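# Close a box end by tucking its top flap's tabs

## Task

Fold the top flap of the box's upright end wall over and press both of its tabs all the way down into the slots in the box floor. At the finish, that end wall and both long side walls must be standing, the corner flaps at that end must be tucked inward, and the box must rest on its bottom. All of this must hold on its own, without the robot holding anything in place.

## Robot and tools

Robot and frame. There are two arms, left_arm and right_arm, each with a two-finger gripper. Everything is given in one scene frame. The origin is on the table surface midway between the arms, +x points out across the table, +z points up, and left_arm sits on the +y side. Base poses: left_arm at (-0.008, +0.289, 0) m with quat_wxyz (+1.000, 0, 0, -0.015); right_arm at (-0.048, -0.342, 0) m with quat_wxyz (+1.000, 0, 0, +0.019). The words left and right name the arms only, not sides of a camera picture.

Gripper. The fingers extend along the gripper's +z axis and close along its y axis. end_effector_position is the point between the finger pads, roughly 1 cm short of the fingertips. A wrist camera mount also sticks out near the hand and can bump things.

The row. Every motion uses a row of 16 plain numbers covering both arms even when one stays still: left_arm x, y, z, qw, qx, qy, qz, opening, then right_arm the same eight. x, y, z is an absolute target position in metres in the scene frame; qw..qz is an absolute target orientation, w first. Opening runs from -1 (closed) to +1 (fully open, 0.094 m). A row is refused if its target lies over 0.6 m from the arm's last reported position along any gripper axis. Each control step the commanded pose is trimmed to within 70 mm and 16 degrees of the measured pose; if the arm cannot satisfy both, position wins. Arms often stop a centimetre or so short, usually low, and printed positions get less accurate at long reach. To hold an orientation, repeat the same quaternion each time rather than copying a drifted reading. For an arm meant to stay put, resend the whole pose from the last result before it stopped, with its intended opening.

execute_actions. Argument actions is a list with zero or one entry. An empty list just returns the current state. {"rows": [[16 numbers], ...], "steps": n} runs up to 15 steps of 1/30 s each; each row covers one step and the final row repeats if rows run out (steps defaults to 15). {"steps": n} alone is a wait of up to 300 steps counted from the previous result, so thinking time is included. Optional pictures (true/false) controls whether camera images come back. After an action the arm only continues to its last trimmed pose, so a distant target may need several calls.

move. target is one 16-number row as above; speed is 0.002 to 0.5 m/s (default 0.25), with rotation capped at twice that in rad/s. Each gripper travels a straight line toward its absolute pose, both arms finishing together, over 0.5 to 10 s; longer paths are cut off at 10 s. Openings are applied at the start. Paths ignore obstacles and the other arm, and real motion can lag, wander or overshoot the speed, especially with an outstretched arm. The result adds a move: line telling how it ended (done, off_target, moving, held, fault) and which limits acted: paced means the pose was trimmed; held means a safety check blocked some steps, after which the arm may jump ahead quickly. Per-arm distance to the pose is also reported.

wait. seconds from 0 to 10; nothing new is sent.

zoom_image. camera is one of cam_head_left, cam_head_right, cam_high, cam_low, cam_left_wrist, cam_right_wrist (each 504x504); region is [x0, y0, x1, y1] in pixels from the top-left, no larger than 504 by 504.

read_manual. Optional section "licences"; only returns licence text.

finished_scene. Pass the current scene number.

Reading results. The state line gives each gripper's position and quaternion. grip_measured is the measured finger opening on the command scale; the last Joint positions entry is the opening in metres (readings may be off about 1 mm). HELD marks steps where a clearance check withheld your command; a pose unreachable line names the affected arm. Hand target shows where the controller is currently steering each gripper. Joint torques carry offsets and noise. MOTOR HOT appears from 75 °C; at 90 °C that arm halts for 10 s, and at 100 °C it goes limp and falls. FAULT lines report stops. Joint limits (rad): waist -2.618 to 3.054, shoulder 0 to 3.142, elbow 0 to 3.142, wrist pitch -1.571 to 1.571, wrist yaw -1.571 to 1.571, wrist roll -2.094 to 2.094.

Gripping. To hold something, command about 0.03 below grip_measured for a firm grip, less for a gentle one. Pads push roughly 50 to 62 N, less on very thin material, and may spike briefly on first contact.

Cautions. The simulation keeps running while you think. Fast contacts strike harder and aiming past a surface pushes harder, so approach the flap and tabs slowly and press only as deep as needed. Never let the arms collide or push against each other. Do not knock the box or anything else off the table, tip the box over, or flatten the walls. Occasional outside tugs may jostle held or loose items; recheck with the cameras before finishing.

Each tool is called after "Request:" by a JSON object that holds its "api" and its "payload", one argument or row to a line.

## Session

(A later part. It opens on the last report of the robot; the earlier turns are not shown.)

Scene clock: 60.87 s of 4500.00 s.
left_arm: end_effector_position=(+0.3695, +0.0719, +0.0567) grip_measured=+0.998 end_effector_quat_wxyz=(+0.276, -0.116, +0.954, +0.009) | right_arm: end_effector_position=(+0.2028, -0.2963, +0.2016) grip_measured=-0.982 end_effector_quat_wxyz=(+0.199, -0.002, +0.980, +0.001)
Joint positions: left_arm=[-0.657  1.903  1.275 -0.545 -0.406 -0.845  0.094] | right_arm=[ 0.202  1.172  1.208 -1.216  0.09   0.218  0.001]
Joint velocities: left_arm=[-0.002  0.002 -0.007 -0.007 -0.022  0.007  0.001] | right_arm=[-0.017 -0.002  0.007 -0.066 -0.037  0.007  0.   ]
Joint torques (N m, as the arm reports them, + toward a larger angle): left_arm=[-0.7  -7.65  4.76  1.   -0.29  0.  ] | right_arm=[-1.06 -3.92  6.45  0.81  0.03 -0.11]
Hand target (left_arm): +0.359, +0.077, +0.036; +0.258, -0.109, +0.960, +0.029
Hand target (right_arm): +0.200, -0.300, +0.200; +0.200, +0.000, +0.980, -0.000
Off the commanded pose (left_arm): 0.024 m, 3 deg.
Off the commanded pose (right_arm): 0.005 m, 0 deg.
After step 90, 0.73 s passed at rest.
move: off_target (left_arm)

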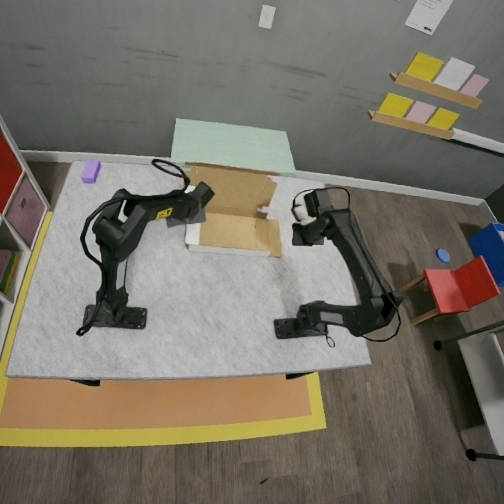

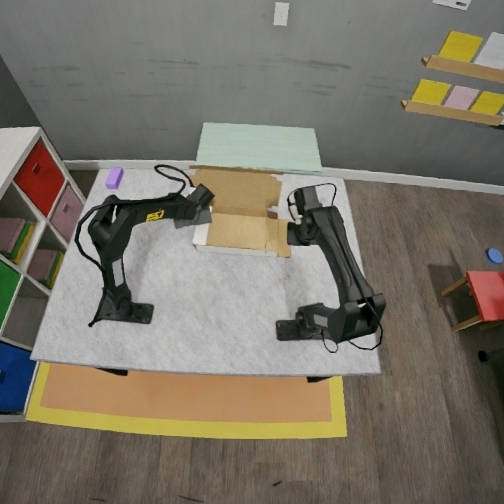

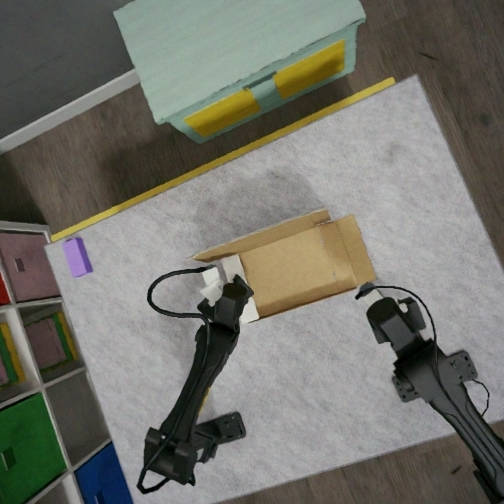

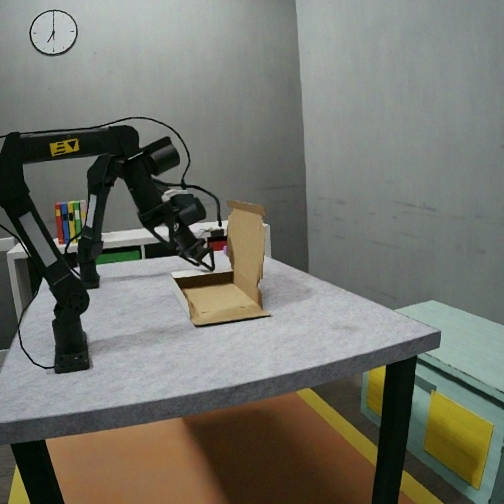

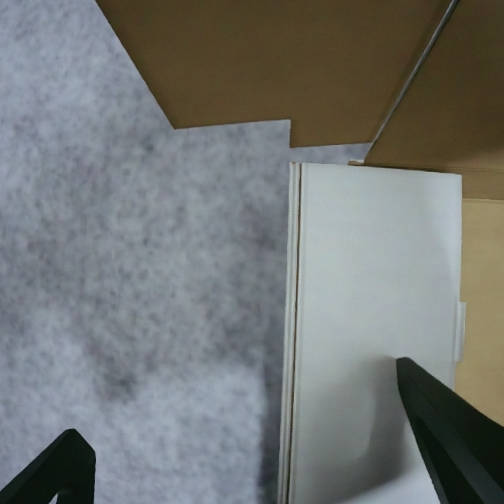

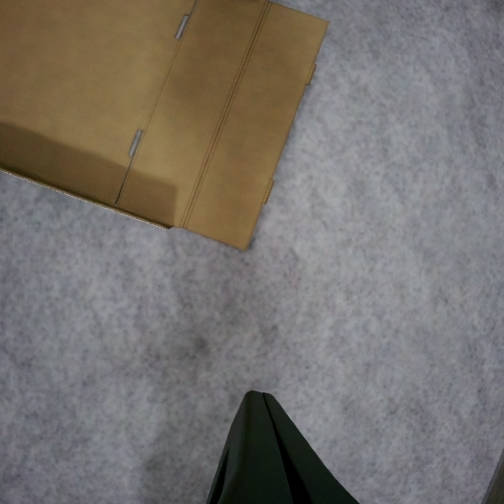

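Request:
{"api": "move", "payload": {
  "target": [0.365,0.078,0.012,0.258,-0.109,0.96,0.029,1,0.2,-0.3,0.2,0.2,0,0.98,0,-1],
  "speed": 0.05
}}

Request:
{"api": "move", "payload": {
  "target": [0.365,0.078,0.012,0.258,-0.109,0.96,0.029,0.2,0.2,-0.3,0.2,0.2,0,0.98,0,-1]
}}

Scene clock: 66.87 s of 4500.00 s.
left_arm: end_effector_position=(+0.3783, +0.0638, +0.0421) grip_measured=+0.998 end_effector_quat_wxyz=(+0.289, -0.119, +0.950, -0.007) | right_arm: end_effector_position=(+0.2028, -0.2963, +0.2016) grip_measured=-0.982 end_effector_quat_wxyz=(+0.199, -0.002, +0.980, +0.001)
Joint positions: left_arm=[-0.657  1.941  1.247 -0.438 -0.402 -0.845  0.094] | right_arm=[ 0.202  1.172  1.208 -1.216  0.09   0.218  0.001]
Joint velocities: left_arm=[-0.017  0.002 -0.022  0.007 -0.022  0.022 -0.001] | right_arm=[-0.007 -0.002 -0.007  0.037 -0.066 -0.037 -0.001]
Joint torques (N m, as the arm reports them, + toward a larger angle): left_arm=[ 0.4  -7.17  4.16  0.87 -0.33  0.14] | right_arm=[-1.05 -3.92  6.45  0.8   0.03 -0.1 ]
Hand target (left_arm): +0.364, +0.079, +0.013; +0.258, -0.109, +0.960, +0.029
Hand target (right_arm): +0.200, -0.300, +0.200; +0.200, +0.000, +0.980, -0.000
Off the commanded pose (left_arm): 0.036 m, 6 deg.
Off the commanded pose (right_arm): 0.005 m, 0 deg.
After step 90, 1.67 s passed at rest.
move: off_target (left_arm)

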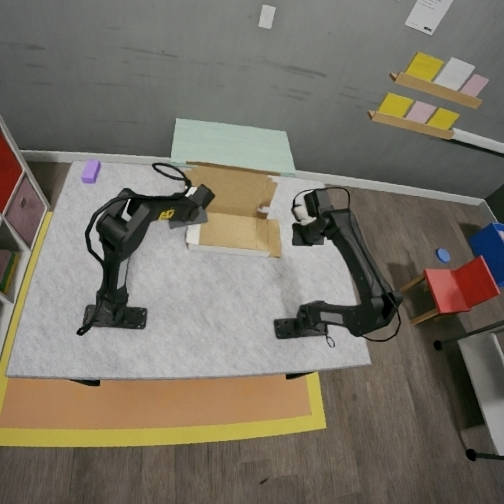

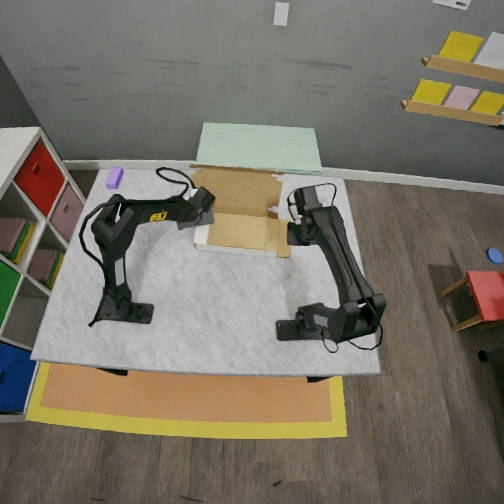

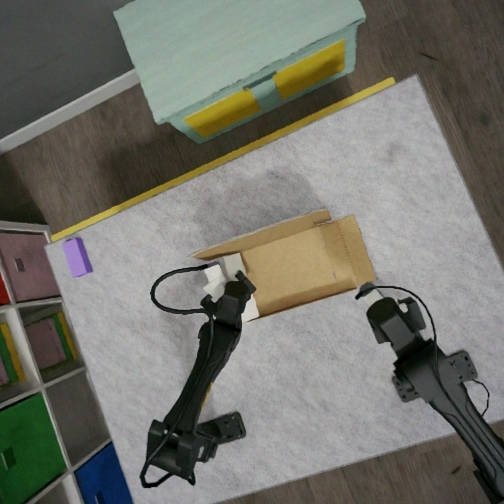

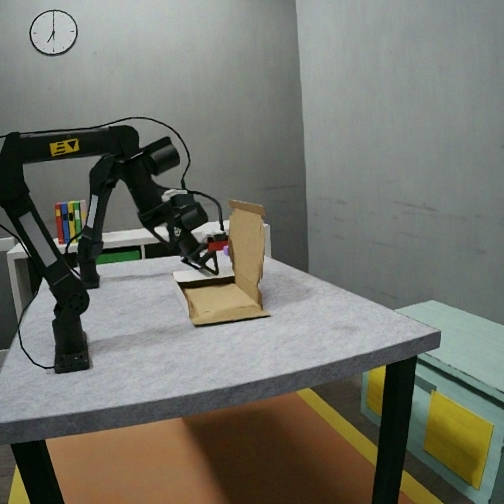

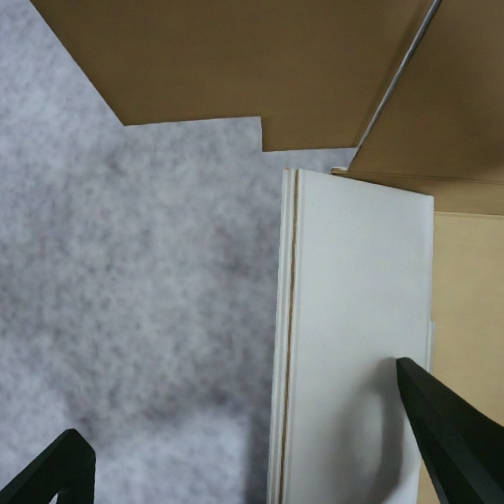

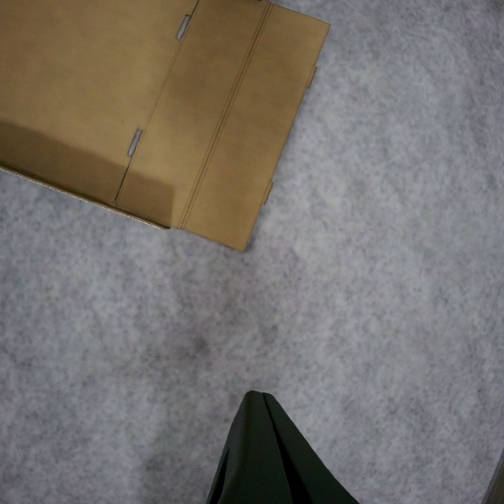

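Scene clock: 67.57 s of 4500.00 s.
left_arm: end_effector_position=(+0.3812, +0.0604, +0.0425) grip_measured=+0.202 end_effector_quat_wxyz=(+0.293, -0.120, +0.948, -0.015) | right_arm: end_effector_position=(+0.2028, -0.2963, +0.2016) grip_measured=-0.982 end_effector_quat_wxyz=(+0.199, -0.002, +0.980, +0.001)
Joint positions: left_arm=[-0.657  1.945  1.247 -0.417 -0.397 -0.845  0.056] | right_arm=[ 0.202  1.172  1.208 -1.216  0.09   0.218  0.001]
Joint velocities: left_arm=[-0.002 -0.012 -0.017 -0.022 -0.022 -0.022 -0.001] | right_arm=[-0.012  0.022  0.002 -0.037 -0.007  0.051  0.001]
Joint torques (N m, as the arm reports them, + toward a larger angle): left_arm=[ 0.45 -7.5   4.39  0.69 -0.34  0.13] | right_arm=[-1.07 -3.91  6.45  0.81  0.03 -0.11]
Hand target (left_arm): +0.365, +0.078, +0.014; +0.258, -0.109, +0.960, +0.028
Hand target (right_arm): +0.200, -0.300, +0.200; +0.200, +0.000, +0.980, -0.000
Off the commanded pose (left_arm): 0.039 m, 7 deg.
Off the commanded pose (right_arm): 0.005 m, 0 deg.
move: off_target (left_arm)

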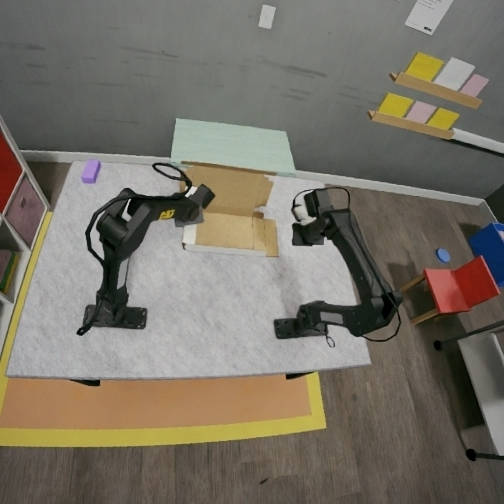

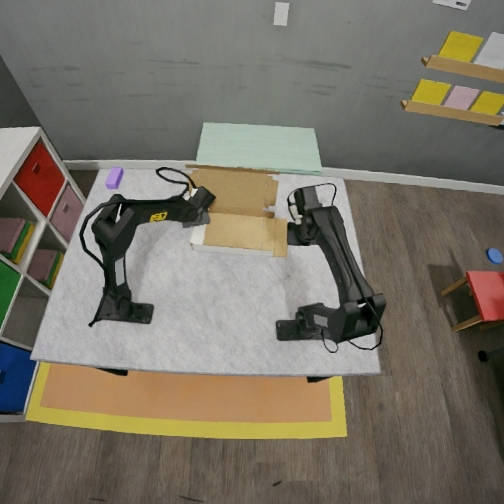

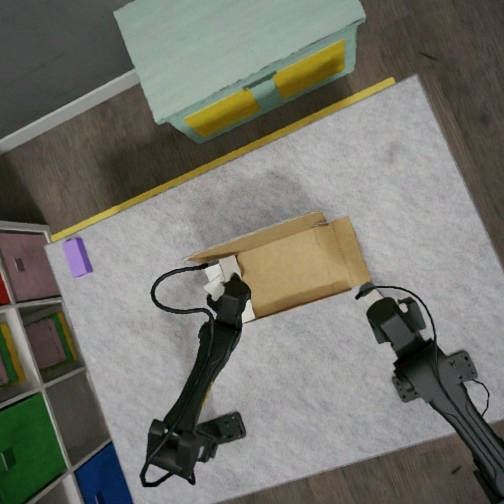

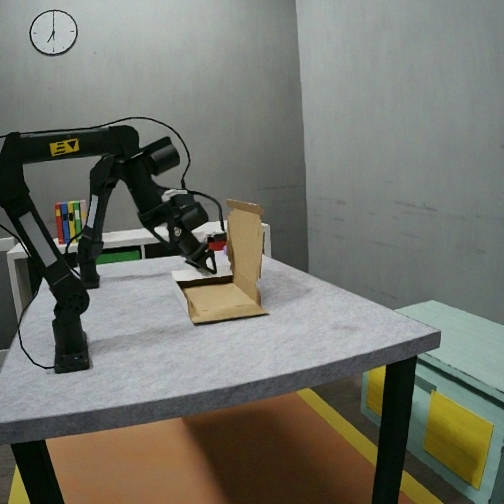

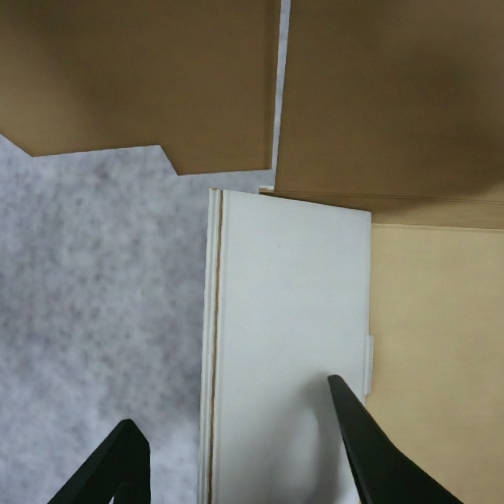

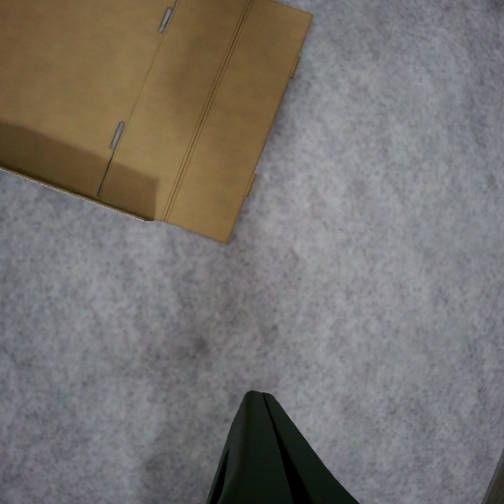

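Request:
{"api": "move", "payload": {
  "target": [0.375,0.065,0.025,0.258,-0.109,0.96,0.029,-0.5,0.2,-0.3,0.2,0.2,0,0.98,0,-1]
}}

Scene clock: 72.20 s of 4500.00 s.
left_arm: end_effector_position=(+0.3847, +0.0582, +0.0428) grip_measured=-0.497 end_effector_quat_wxyz=(+0.284, -0.118, +0.951, -0.004) | right_arm: end_effector_position=(+0.2028, -0.2963, +0.2016) grip_measured=-0.982 end_effector_quat_wxyz=(+0.199, -0.002, +0.980, +0.001)
Joint positions: left_arm=[-0.657  1.976  1.306 -0.474 -0.401 -0.845  0.024] | right_arm=[ 0.202  1.172  1.208 -1.216  0.09   0.218  0.001]
Joint velocities: left_arm=[-0.017  0.002  0.017 -0.066  0.051 -0.022 -0.   ] | right_arm=[-0.002  0.002 -0.022  0.022 -0.007 -0.037 -0.001]
Joint torques (N m, as the arm reports them, + toward a larger angle): left_arm=[-0.42 -7.69  8.52  0.57 -0.38  0.08] | right_arm=[-1.06 -3.91  6.45  0.81  0.03 -0.1 ]
Hand target (left_arm): +0.375, +0.065, +0.025; +0.259, -0.109, +0.959, +0.028
Hand target (right_arm): +0.200, -0.300, +0.200; +0.200, +0.000, +0.980, -0.000
Off the commanded pose (left_arm): 0.021 m, 5 deg.
Off the commanded pose (right_arm): 0.005 m, 0 deg.
After step 90, 0.93 s passed at rest.
move: off_target (left_arm)

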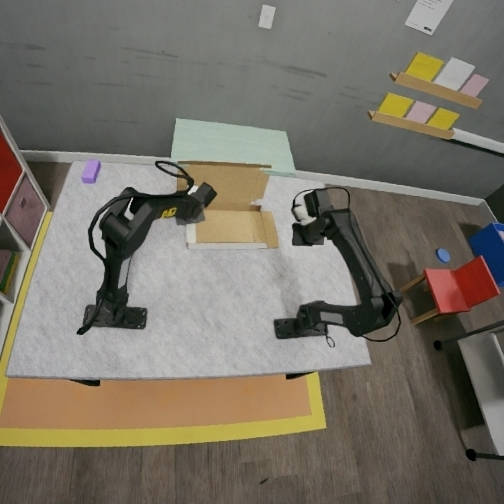

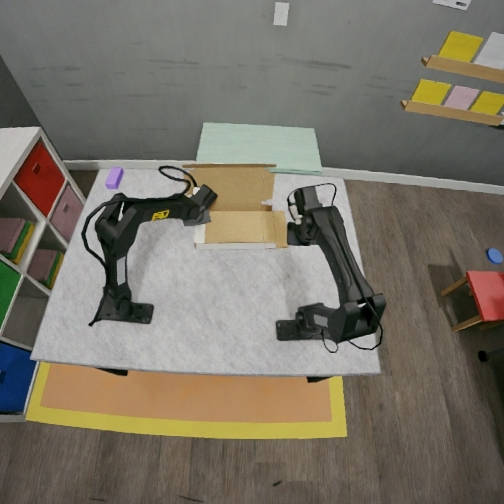

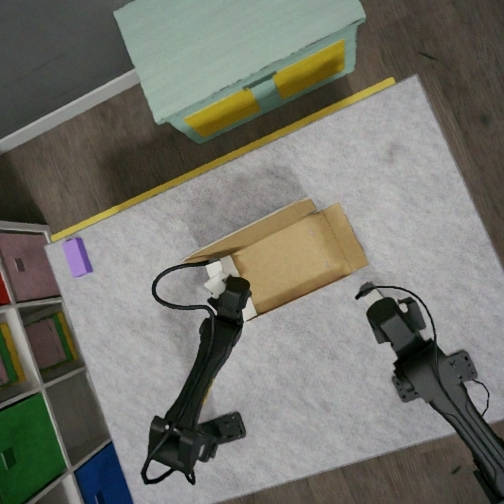

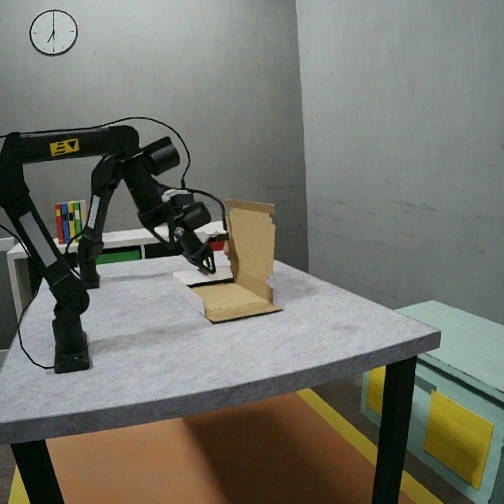

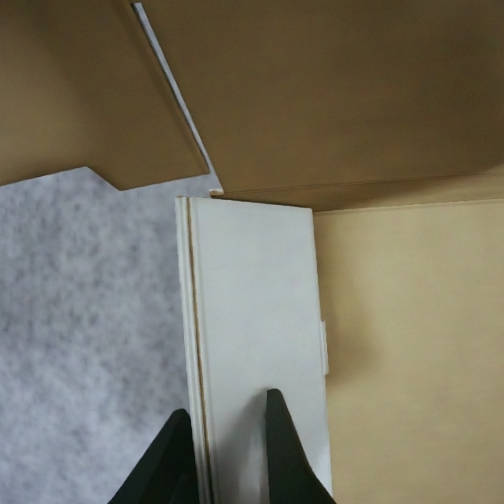

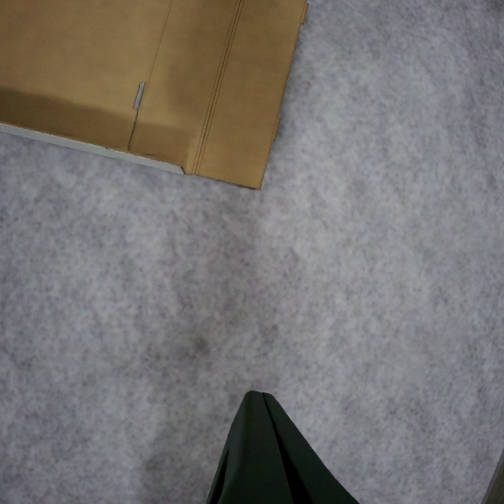

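Request:
{"api": "move", "payload": {
  "target": [0.38,0.06,0.03,0.258,-0.109,0.96,0.029,-0.85,0.2,-0.3,0.2,0.2,0,0.98,0,-1]
}}

Scene clock: 78.07 s of 4500.00 s.
left_arm: end_effector_position=(+0.3872, +0.0572, +0.0423) grip_measured=-0.845 end_effector_quat_wxyz=(+0.278, -0.117, +0.953, +0.006) | right_arm: end_effector_position=(+0.2028, -0.2963, +0.2016) grip_measured=-0.982 end_effector_quat_wxyz=(+0.199, -0.002, +0.980, +0.001)
Joint positions: left_arm=[-0.657  2.001  1.349 -0.516 -0.405 -0.846  0.007] | right_arm=[ 0.202  1.172  1.208 -1.216  0.09   0.218  0.001]
Joint velocities: left_arm=[ 0.007 -0.007  0.002 -0.037 -0.007 -0.037 -0.001] | right_arm=[ 0.017 -0.007  0.002  0.066 -0.051 -0.007  0.002]
Joint torques (N m, as the arm reports them, + toward a larger angle): left_arm=[-0.61 -8.45  8.55  0.66 -0.33  0.03] | right_arm=[-1.07 -3.91  6.45  0.8   0.03 -0.1 ]
Hand target (left_arm): +0.380, +0.060, +0.030; +0.258, -0.109, +0.959, +0.029
Hand target (right_arm): +0.200, -0.300, +0.200; +0.200, +0.000, +0.980, -0.000
Off the commanded pose (left_arm): 0.015 m, 4 deg.
Off the commanded pose (right_arm): 0.005 m, 0 deg.
After step 90, 2.17 s passed at rest.
move: off_target (left_arm)

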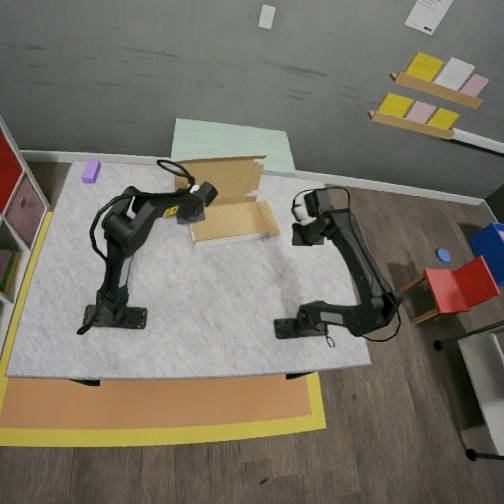

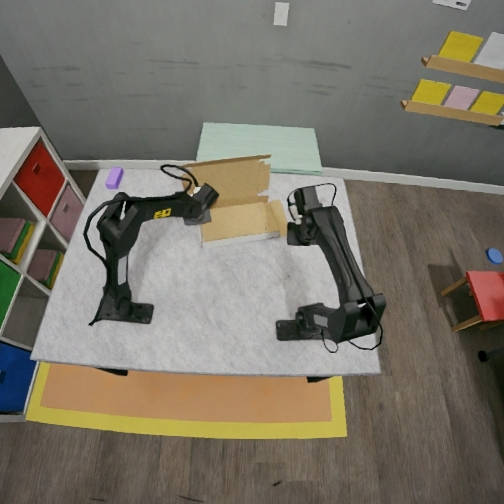

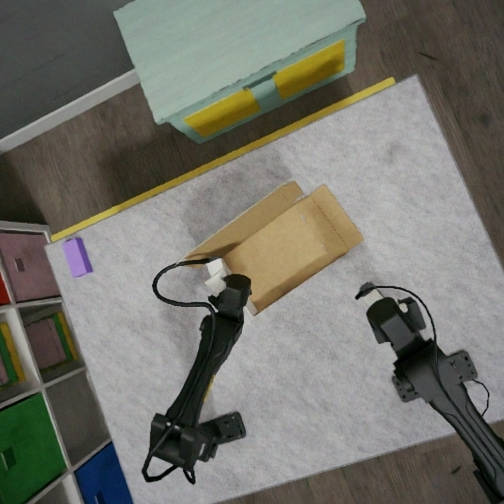

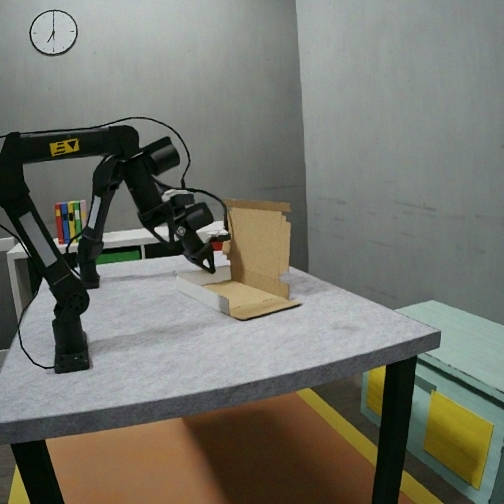

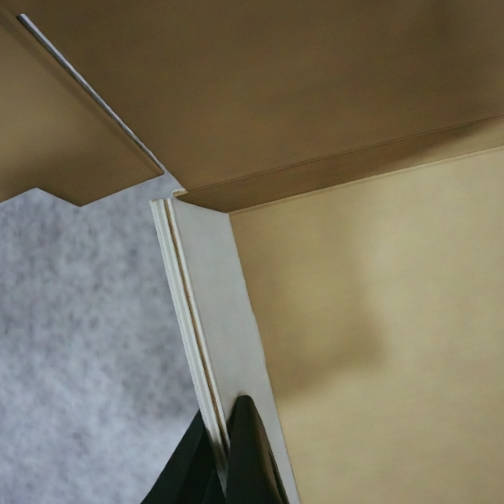

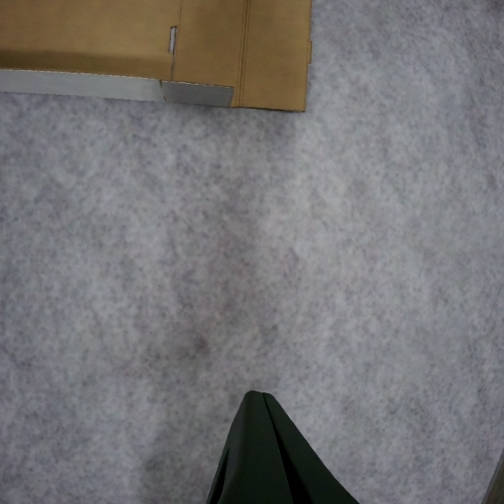

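Request:
{"api": "move", "payload": {
  "target": [0.385,0.058,0.03,0.27,-0.15,0.95,0.04,-1,0.2,-0.3,0.2,0.2,0,0.98,0,-1]
}}

Request:
{"api": "move", "payload": {
  "target": [0.385,0.058,0.042,0.27,-0.2,0.94,0.057,0.3,0.2,-0.3,0.2,0.2,0,0.98,0,-1]
}}

Request:
{"api": "move", "payload": {
  "target": [0.34,0.03,0.17,0.27,-0.2,0.94,0.057,0.3,0.2,-0.3,0.2,0.2,0,0.98,0,-1]
}}

Scene clock: 82.67 s of 4500.00 s.
left_arm: end_effector_position=(+0.3886, +0.0567, +0.0418) grip_measured=-0.924 end_effector_quat_wxyz=(+0.282, -0.145, +0.948, +0.024) | right_arm: end_effector_position=(+0.2028, -0.2963, +0.2016) grip_measured=-0.982 end_effector_quat_wxyz=(+0.199, -0.002, +0.980, +0.001)
Joint positions: left_arm=[-0.673  2.036  1.398 -0.569 -0.454 -0.921  0.004] | right_arm=[ 0.202  1.172  1.208 -1.216  0.09   0.218  0.001]
Joint velocities: left_arm=[ 0.007  0.002  0.002 -0.007 -0.022 -0.066 -0.001] | right_arm=[-0.012 -0.007  0.007 -0.051 -0.051  0.022  0.001]
Joint torques (N m, as the arm reports them, + toward a larger angle): left_arm=[-0.53 -8.49  8.72  0.75 -0.37 -0.2 ] | right_arm=[-1.07 -3.91  6.44  0.81  0.04 -0.1 ]
Hand target (left_arm): +0.385, +0.058, +0.030; +0.270, -0.150, +0.950, +0.039
Hand target (right_arm): +0.200, -0.300, +0.200; +0.200, +0.000, +0.980, -0.000
Off the commanded pose (left_arm): 0.012 m, 2 deg.
Off the commanded pose (right_arm): 0.005 m, 0 deg.
After step 90, 0.80 s passed at rest.
move: off_target (left_arm)

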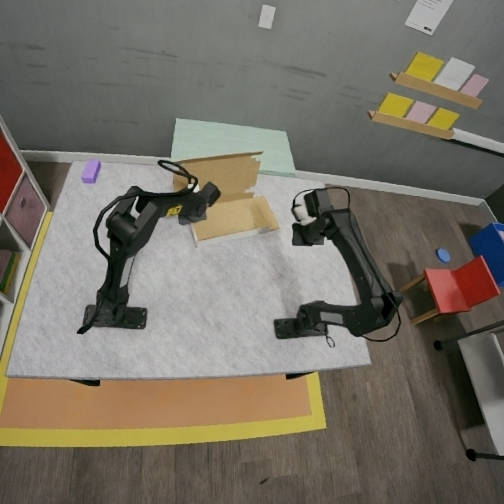

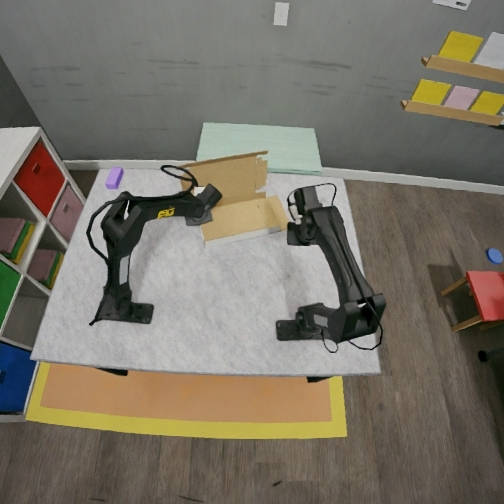

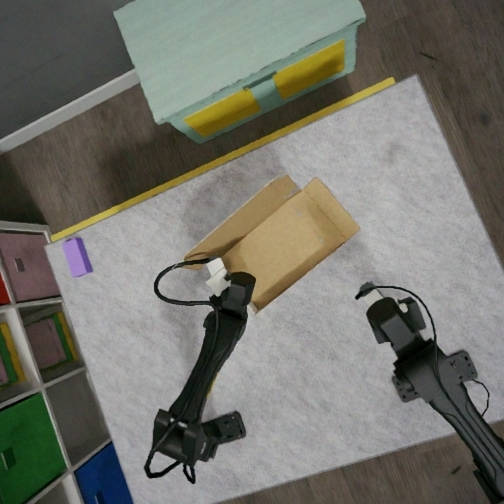

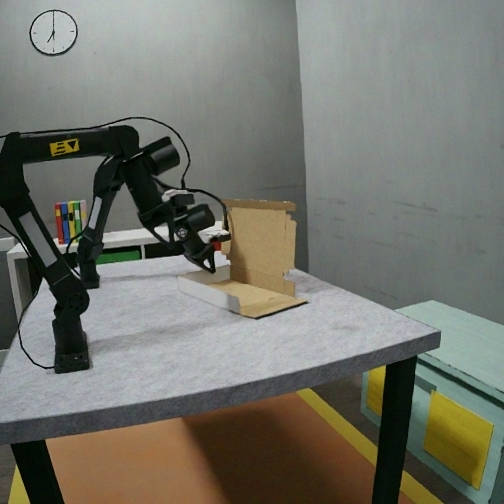

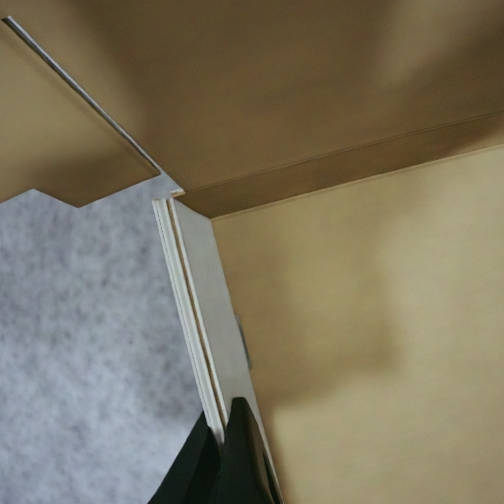

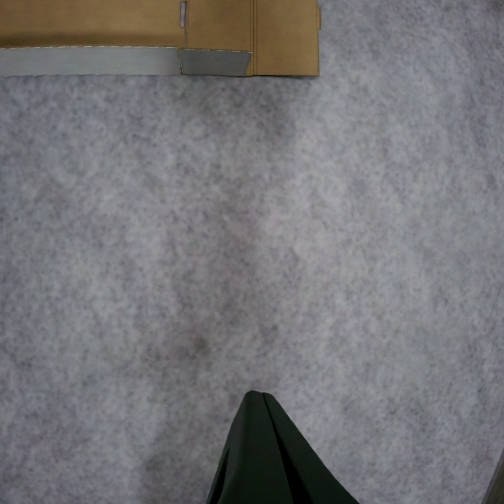

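Scene clock: 83.67 s of 4500.00 s.
left_arm: end_effector_position=(+0.3836, +0.0581, +0.0398) grip_measured=+0.298 end_effector_quat_wxyz=(+0.266, -0.198, +0.942, +0.046) | right_arm: end_effector_position=(+0.2028, -0.2963, +0.2016) grip_measured=-0.982 end_effector_quat_wxyz=(+0.199, -0.002, +0.980, +0.001)
Joint positions: left_arm=[-0.688  2.086  1.487 -0.701 -0.48  -1.064  0.061] | right_arm=[ 0.202  1.172  1.208 -1.216  0.09   0.218  0.001]
Joint velocities: left_arm=[ 0.002 -0.017  0.007  0.037 -0.037 -0.051 -0.   ] | right_arm=[ 0.002 -0.002  0.007 -0.037 -0.051  0.037 -0.   ]
Joint torques (N m, as the arm reports them, + toward a larger angle): left_arm=[ -0.58 -10.53   9.67   0.61  -0.61  -0.05] | right_arm=[-1.07 -3.9   6.45  0.8   0.03 -0.1 ]
Hand target (left_arm): +0.385, +0.058, +0.041; +0.270, -0.200, +0.940, +0.057
Hand target (right_arm): +0.200, -0.300, +0.200; +0.200, +0.000, +0.980, -0.000
Off the commanded pose (left_arm): 0.003 m, 1 deg.
Off the commanded pose (right_arm): 0.005 m, 0 deg.
move: done

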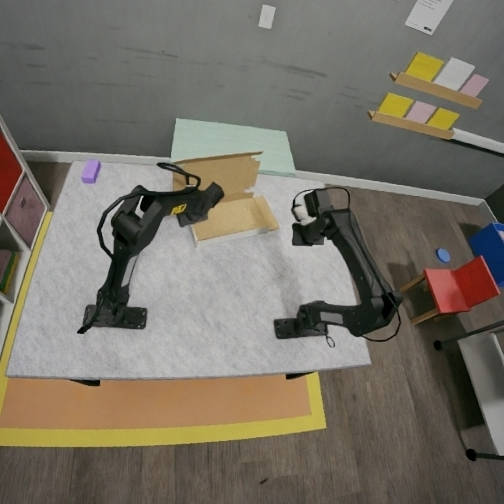

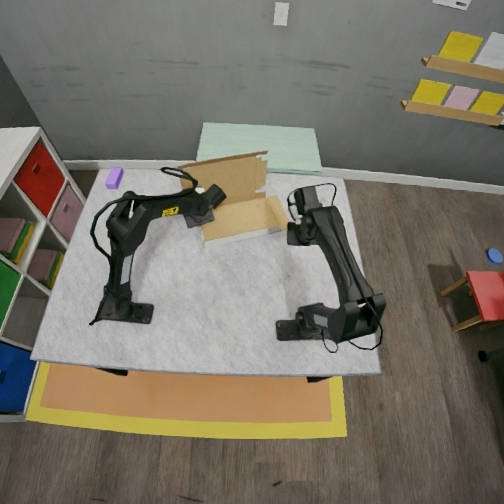

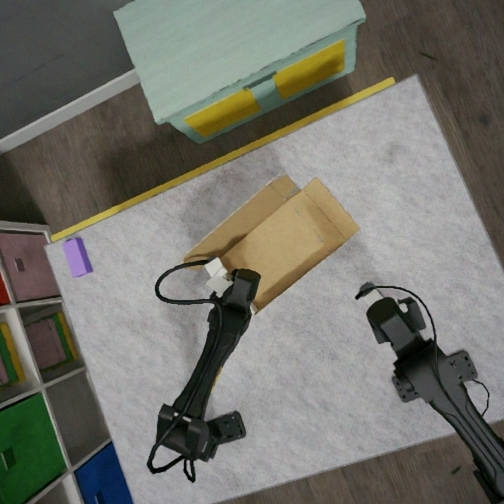

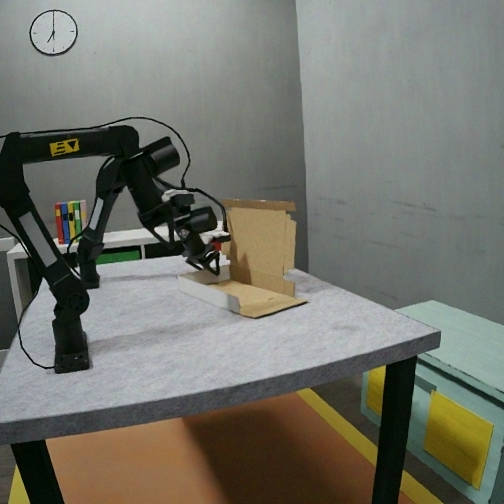

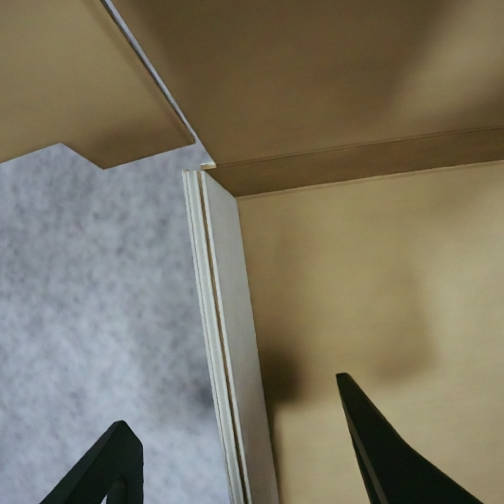

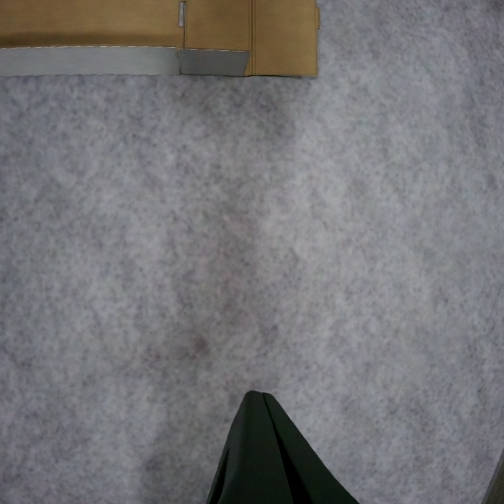

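Scene clock: 85.03 s of 4500.00 s.
left_arm: end_effector_position=(+0.3382, +0.0270, +0.1661) grip_measured=+0.298 end_effector_quat_wxyz=(+0.263, -0.196, +0.943, +0.048) | right_arm: end_effector_position=(+0.2028, -0.2963, +0.2016) grip_measured=-0.982 end_effector_quat_wxyz=(+0.199, -0.002, +0.980, +0.001)
Joint positions: left_arm=[-0.821  2.006  1.885 -1.254 -0.508 -1.21   0.061] | right_arm=[ 0.202  1.172  1.208 -1.216  0.09   0.218  0.001]
Joint velocities: left_arm=[-0.027 -0.007 -0.007  0.095 -0.066  0.051 -0.001] | right_arm=[-0.007 -0.017 -0.002 -0.037 -0.022  0.066  0.   ]
Joint torques (N m, as the arm reports them, + toward a larger angle): left_arm=[ -0.21 -10.02   9.8    0.47  -0.57  -0.07] | right_arm=[-1.07 -3.92  6.45  0.8   0.03 -0.1 ]
Hand target (left_arm): +0.340, +0.029, +0.170; +0.269, -0.200, +0.940, +0.056
Hand target (right_arm): +0.200, -0.300, +0.200; +0.200, +0.000, +0.980, -0.000
Off the commanded pose (left_arm): 0.005 m, 1 deg.
Off the commanded pose (right_arm): 0.005 m, 0 deg.
move: done

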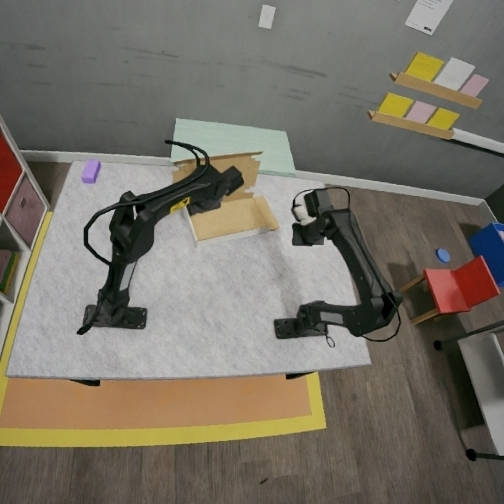

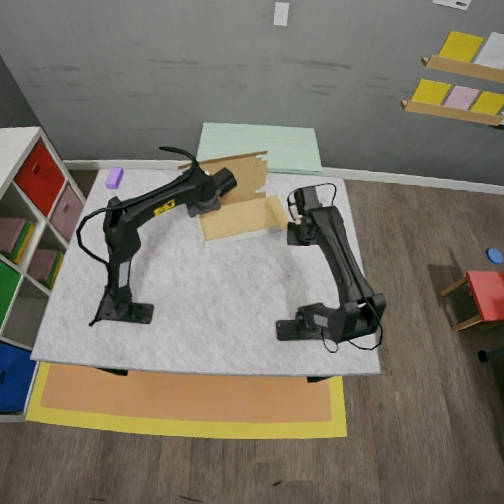

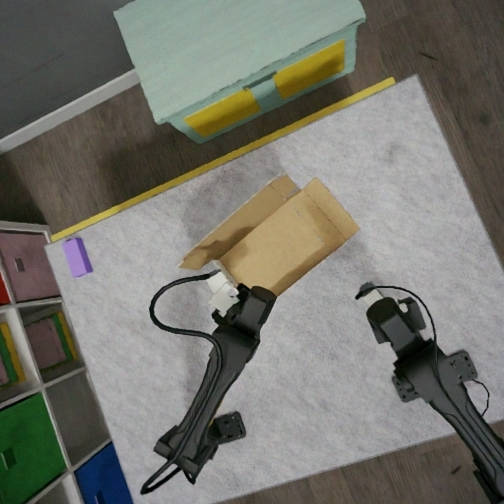

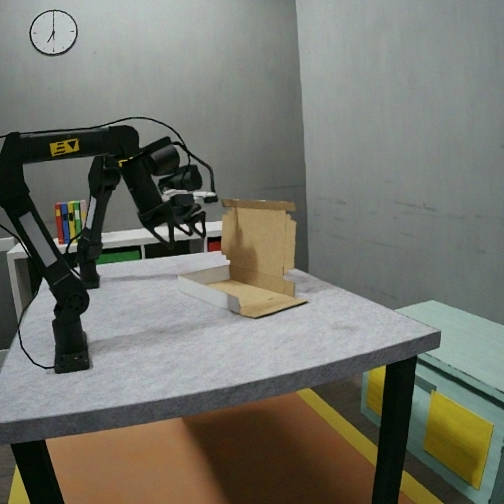

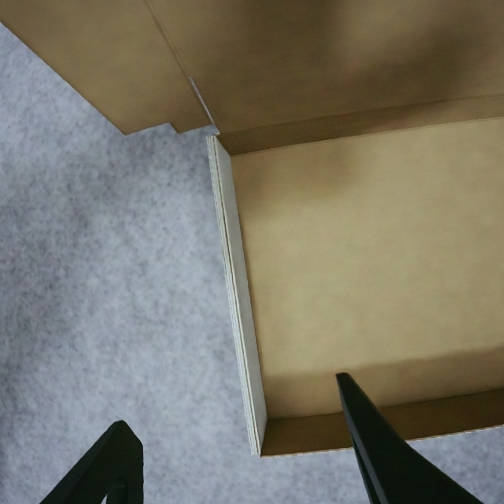

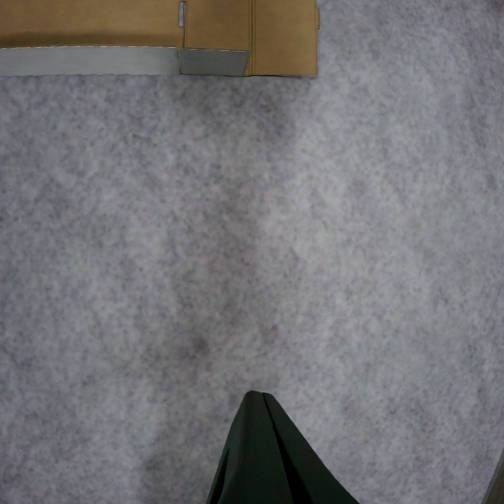

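Request:
{"api": "zoom_image", "payload": {
  "camera": "cam_left_wrist",
  "region": [170,110,370,470]
}}

Request:
{"api": "zoom_image", "payload": {
  "camera": "cam_low",
  "region": [170,250,270,320]
}}

Region (170, 110, 370, 470) of cam_left_wrist's 504x504 image, scaled by 1.400, with more detail than that image has.

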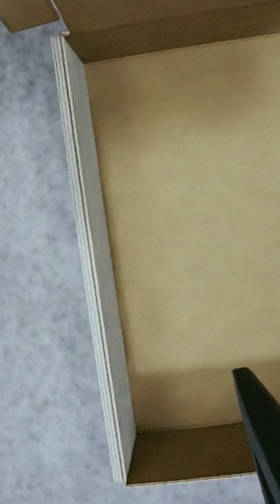

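Region (170, 250, 270, 320) of cam_low's 504x504 image, scaled by 5.040, with more detail than that image has; it fills the top 353 rows of this view, and the rest is white.

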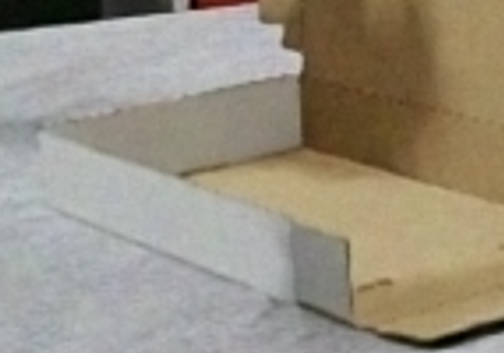

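Tabs look fully seated with no gap. I'll retreat and finish.

Request:
{"api": "move", "payload": {
  "target": [0.25,0.2,0.25,0.27,0,0.96,0,0.3,0.2,-0.3,0.2,0.2,0,0.98,0,-1]
}}

Request:
{"api": "zoom_image", "payload": {
  "camera": "cam_high",
  "region": [160,160,380,340]
}}

Scene clock: 93.63 s of 4500.00 s.
left_arm: end_effector_position=(+0.2599, +0.1976, +0.2643) grip_measured=+0.298 end_effector_quat_wxyz=(+0.292, -0.004, +0.956, -0.008) | right_arm: end_effector_position=(+0.2028, -0.2963, +0.2016) grip_measured=-0.982 end_effector_quat_wxyz=(+0.199, -0.002, +0.980, +0.001)
Joint positions: left_arm=[-0.461  1.207  1.405 -1.227 -0.254 -0.428  0.061] | right_arm=[ 0.202  1.172  1.208 -1.216  0.09   0.218  0.001]
Joint velocities: left_arm=[-0.022 -0.007 -0.002  0.037  0.037 -0.007  0.   ] | right_arm=[-0.022 -0.017 -0.007 -0.037 -0.081  0.066  0.   ]
Joint torques (N m, as the arm reports them, + toward a larger angle): left_arm=[ 0.63 -2.98  5.68  1.01 -0.1   0.1 ] | right_arm=[-1.07 -3.92  6.44  0.81  0.03 -0.1 ]
Hand target (left_arm): +0.254, +0.202, +0.255; +0.273, +0.001, +0.962, +0.000
Hand target (right_arm): +0.200, -0.300, +0.200; +0.200, +0.000, +0.980, -0.000
Off the commanded pose (left_arm): 0.018 m, 3 deg.
Off the commanded pose (right_arm): 0.005 m, 0 deg.
After step 90, 4.00 s passed at rest.
move: off_target (left_arm)

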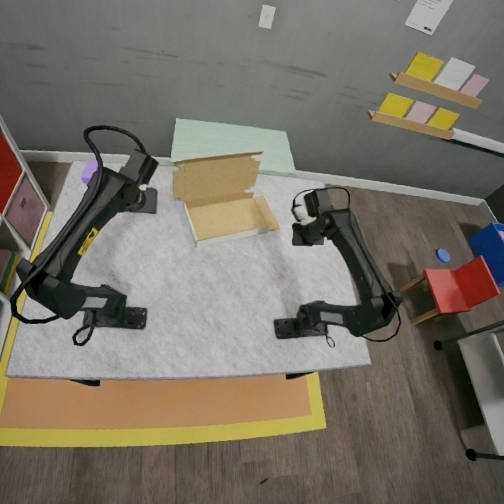

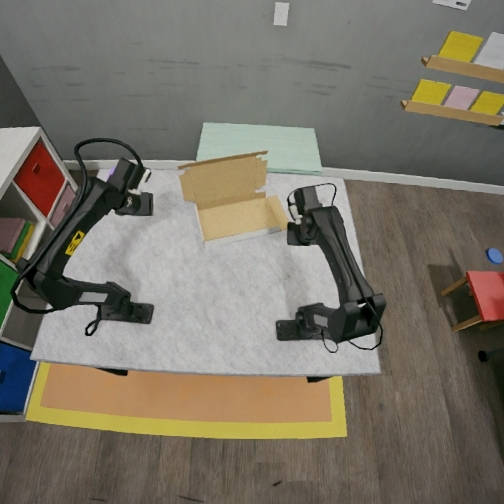

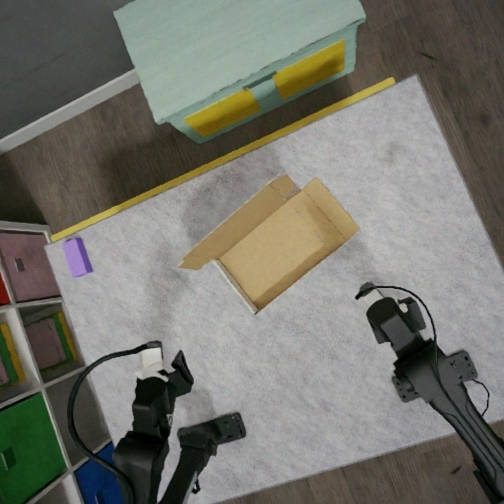

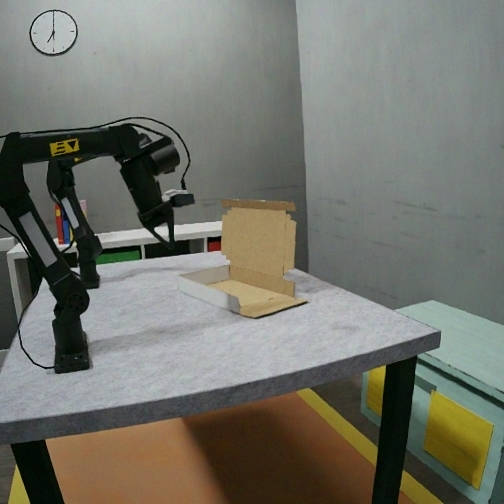

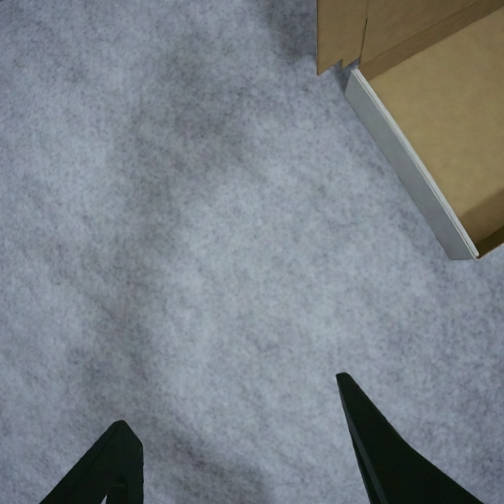

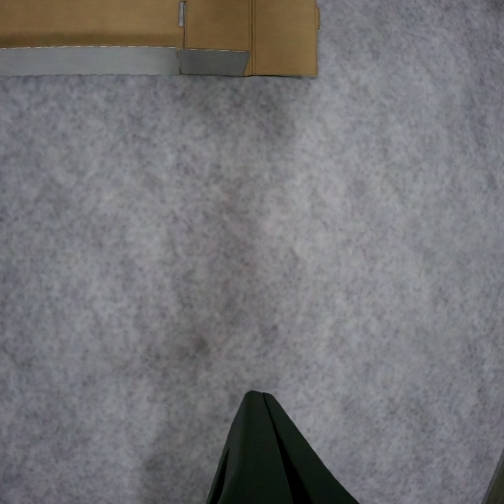

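Region (160, 160, 380, 340) of cam_high's 504x504 image, scaled by 2.291, with more detail than that image has; it fills the top 412 rows of this view, and the rest is white.

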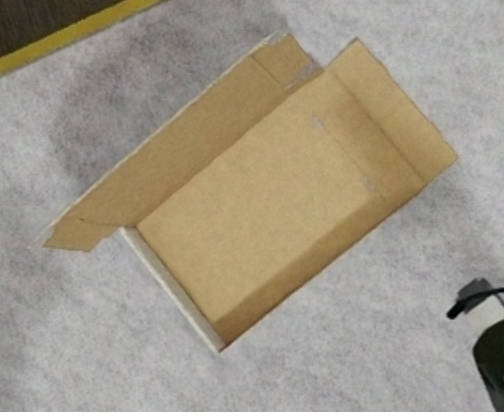

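Request:
{"api": "finished_scene", "payload": {
  "scene": 1
}}

The scene is finished: the task was done.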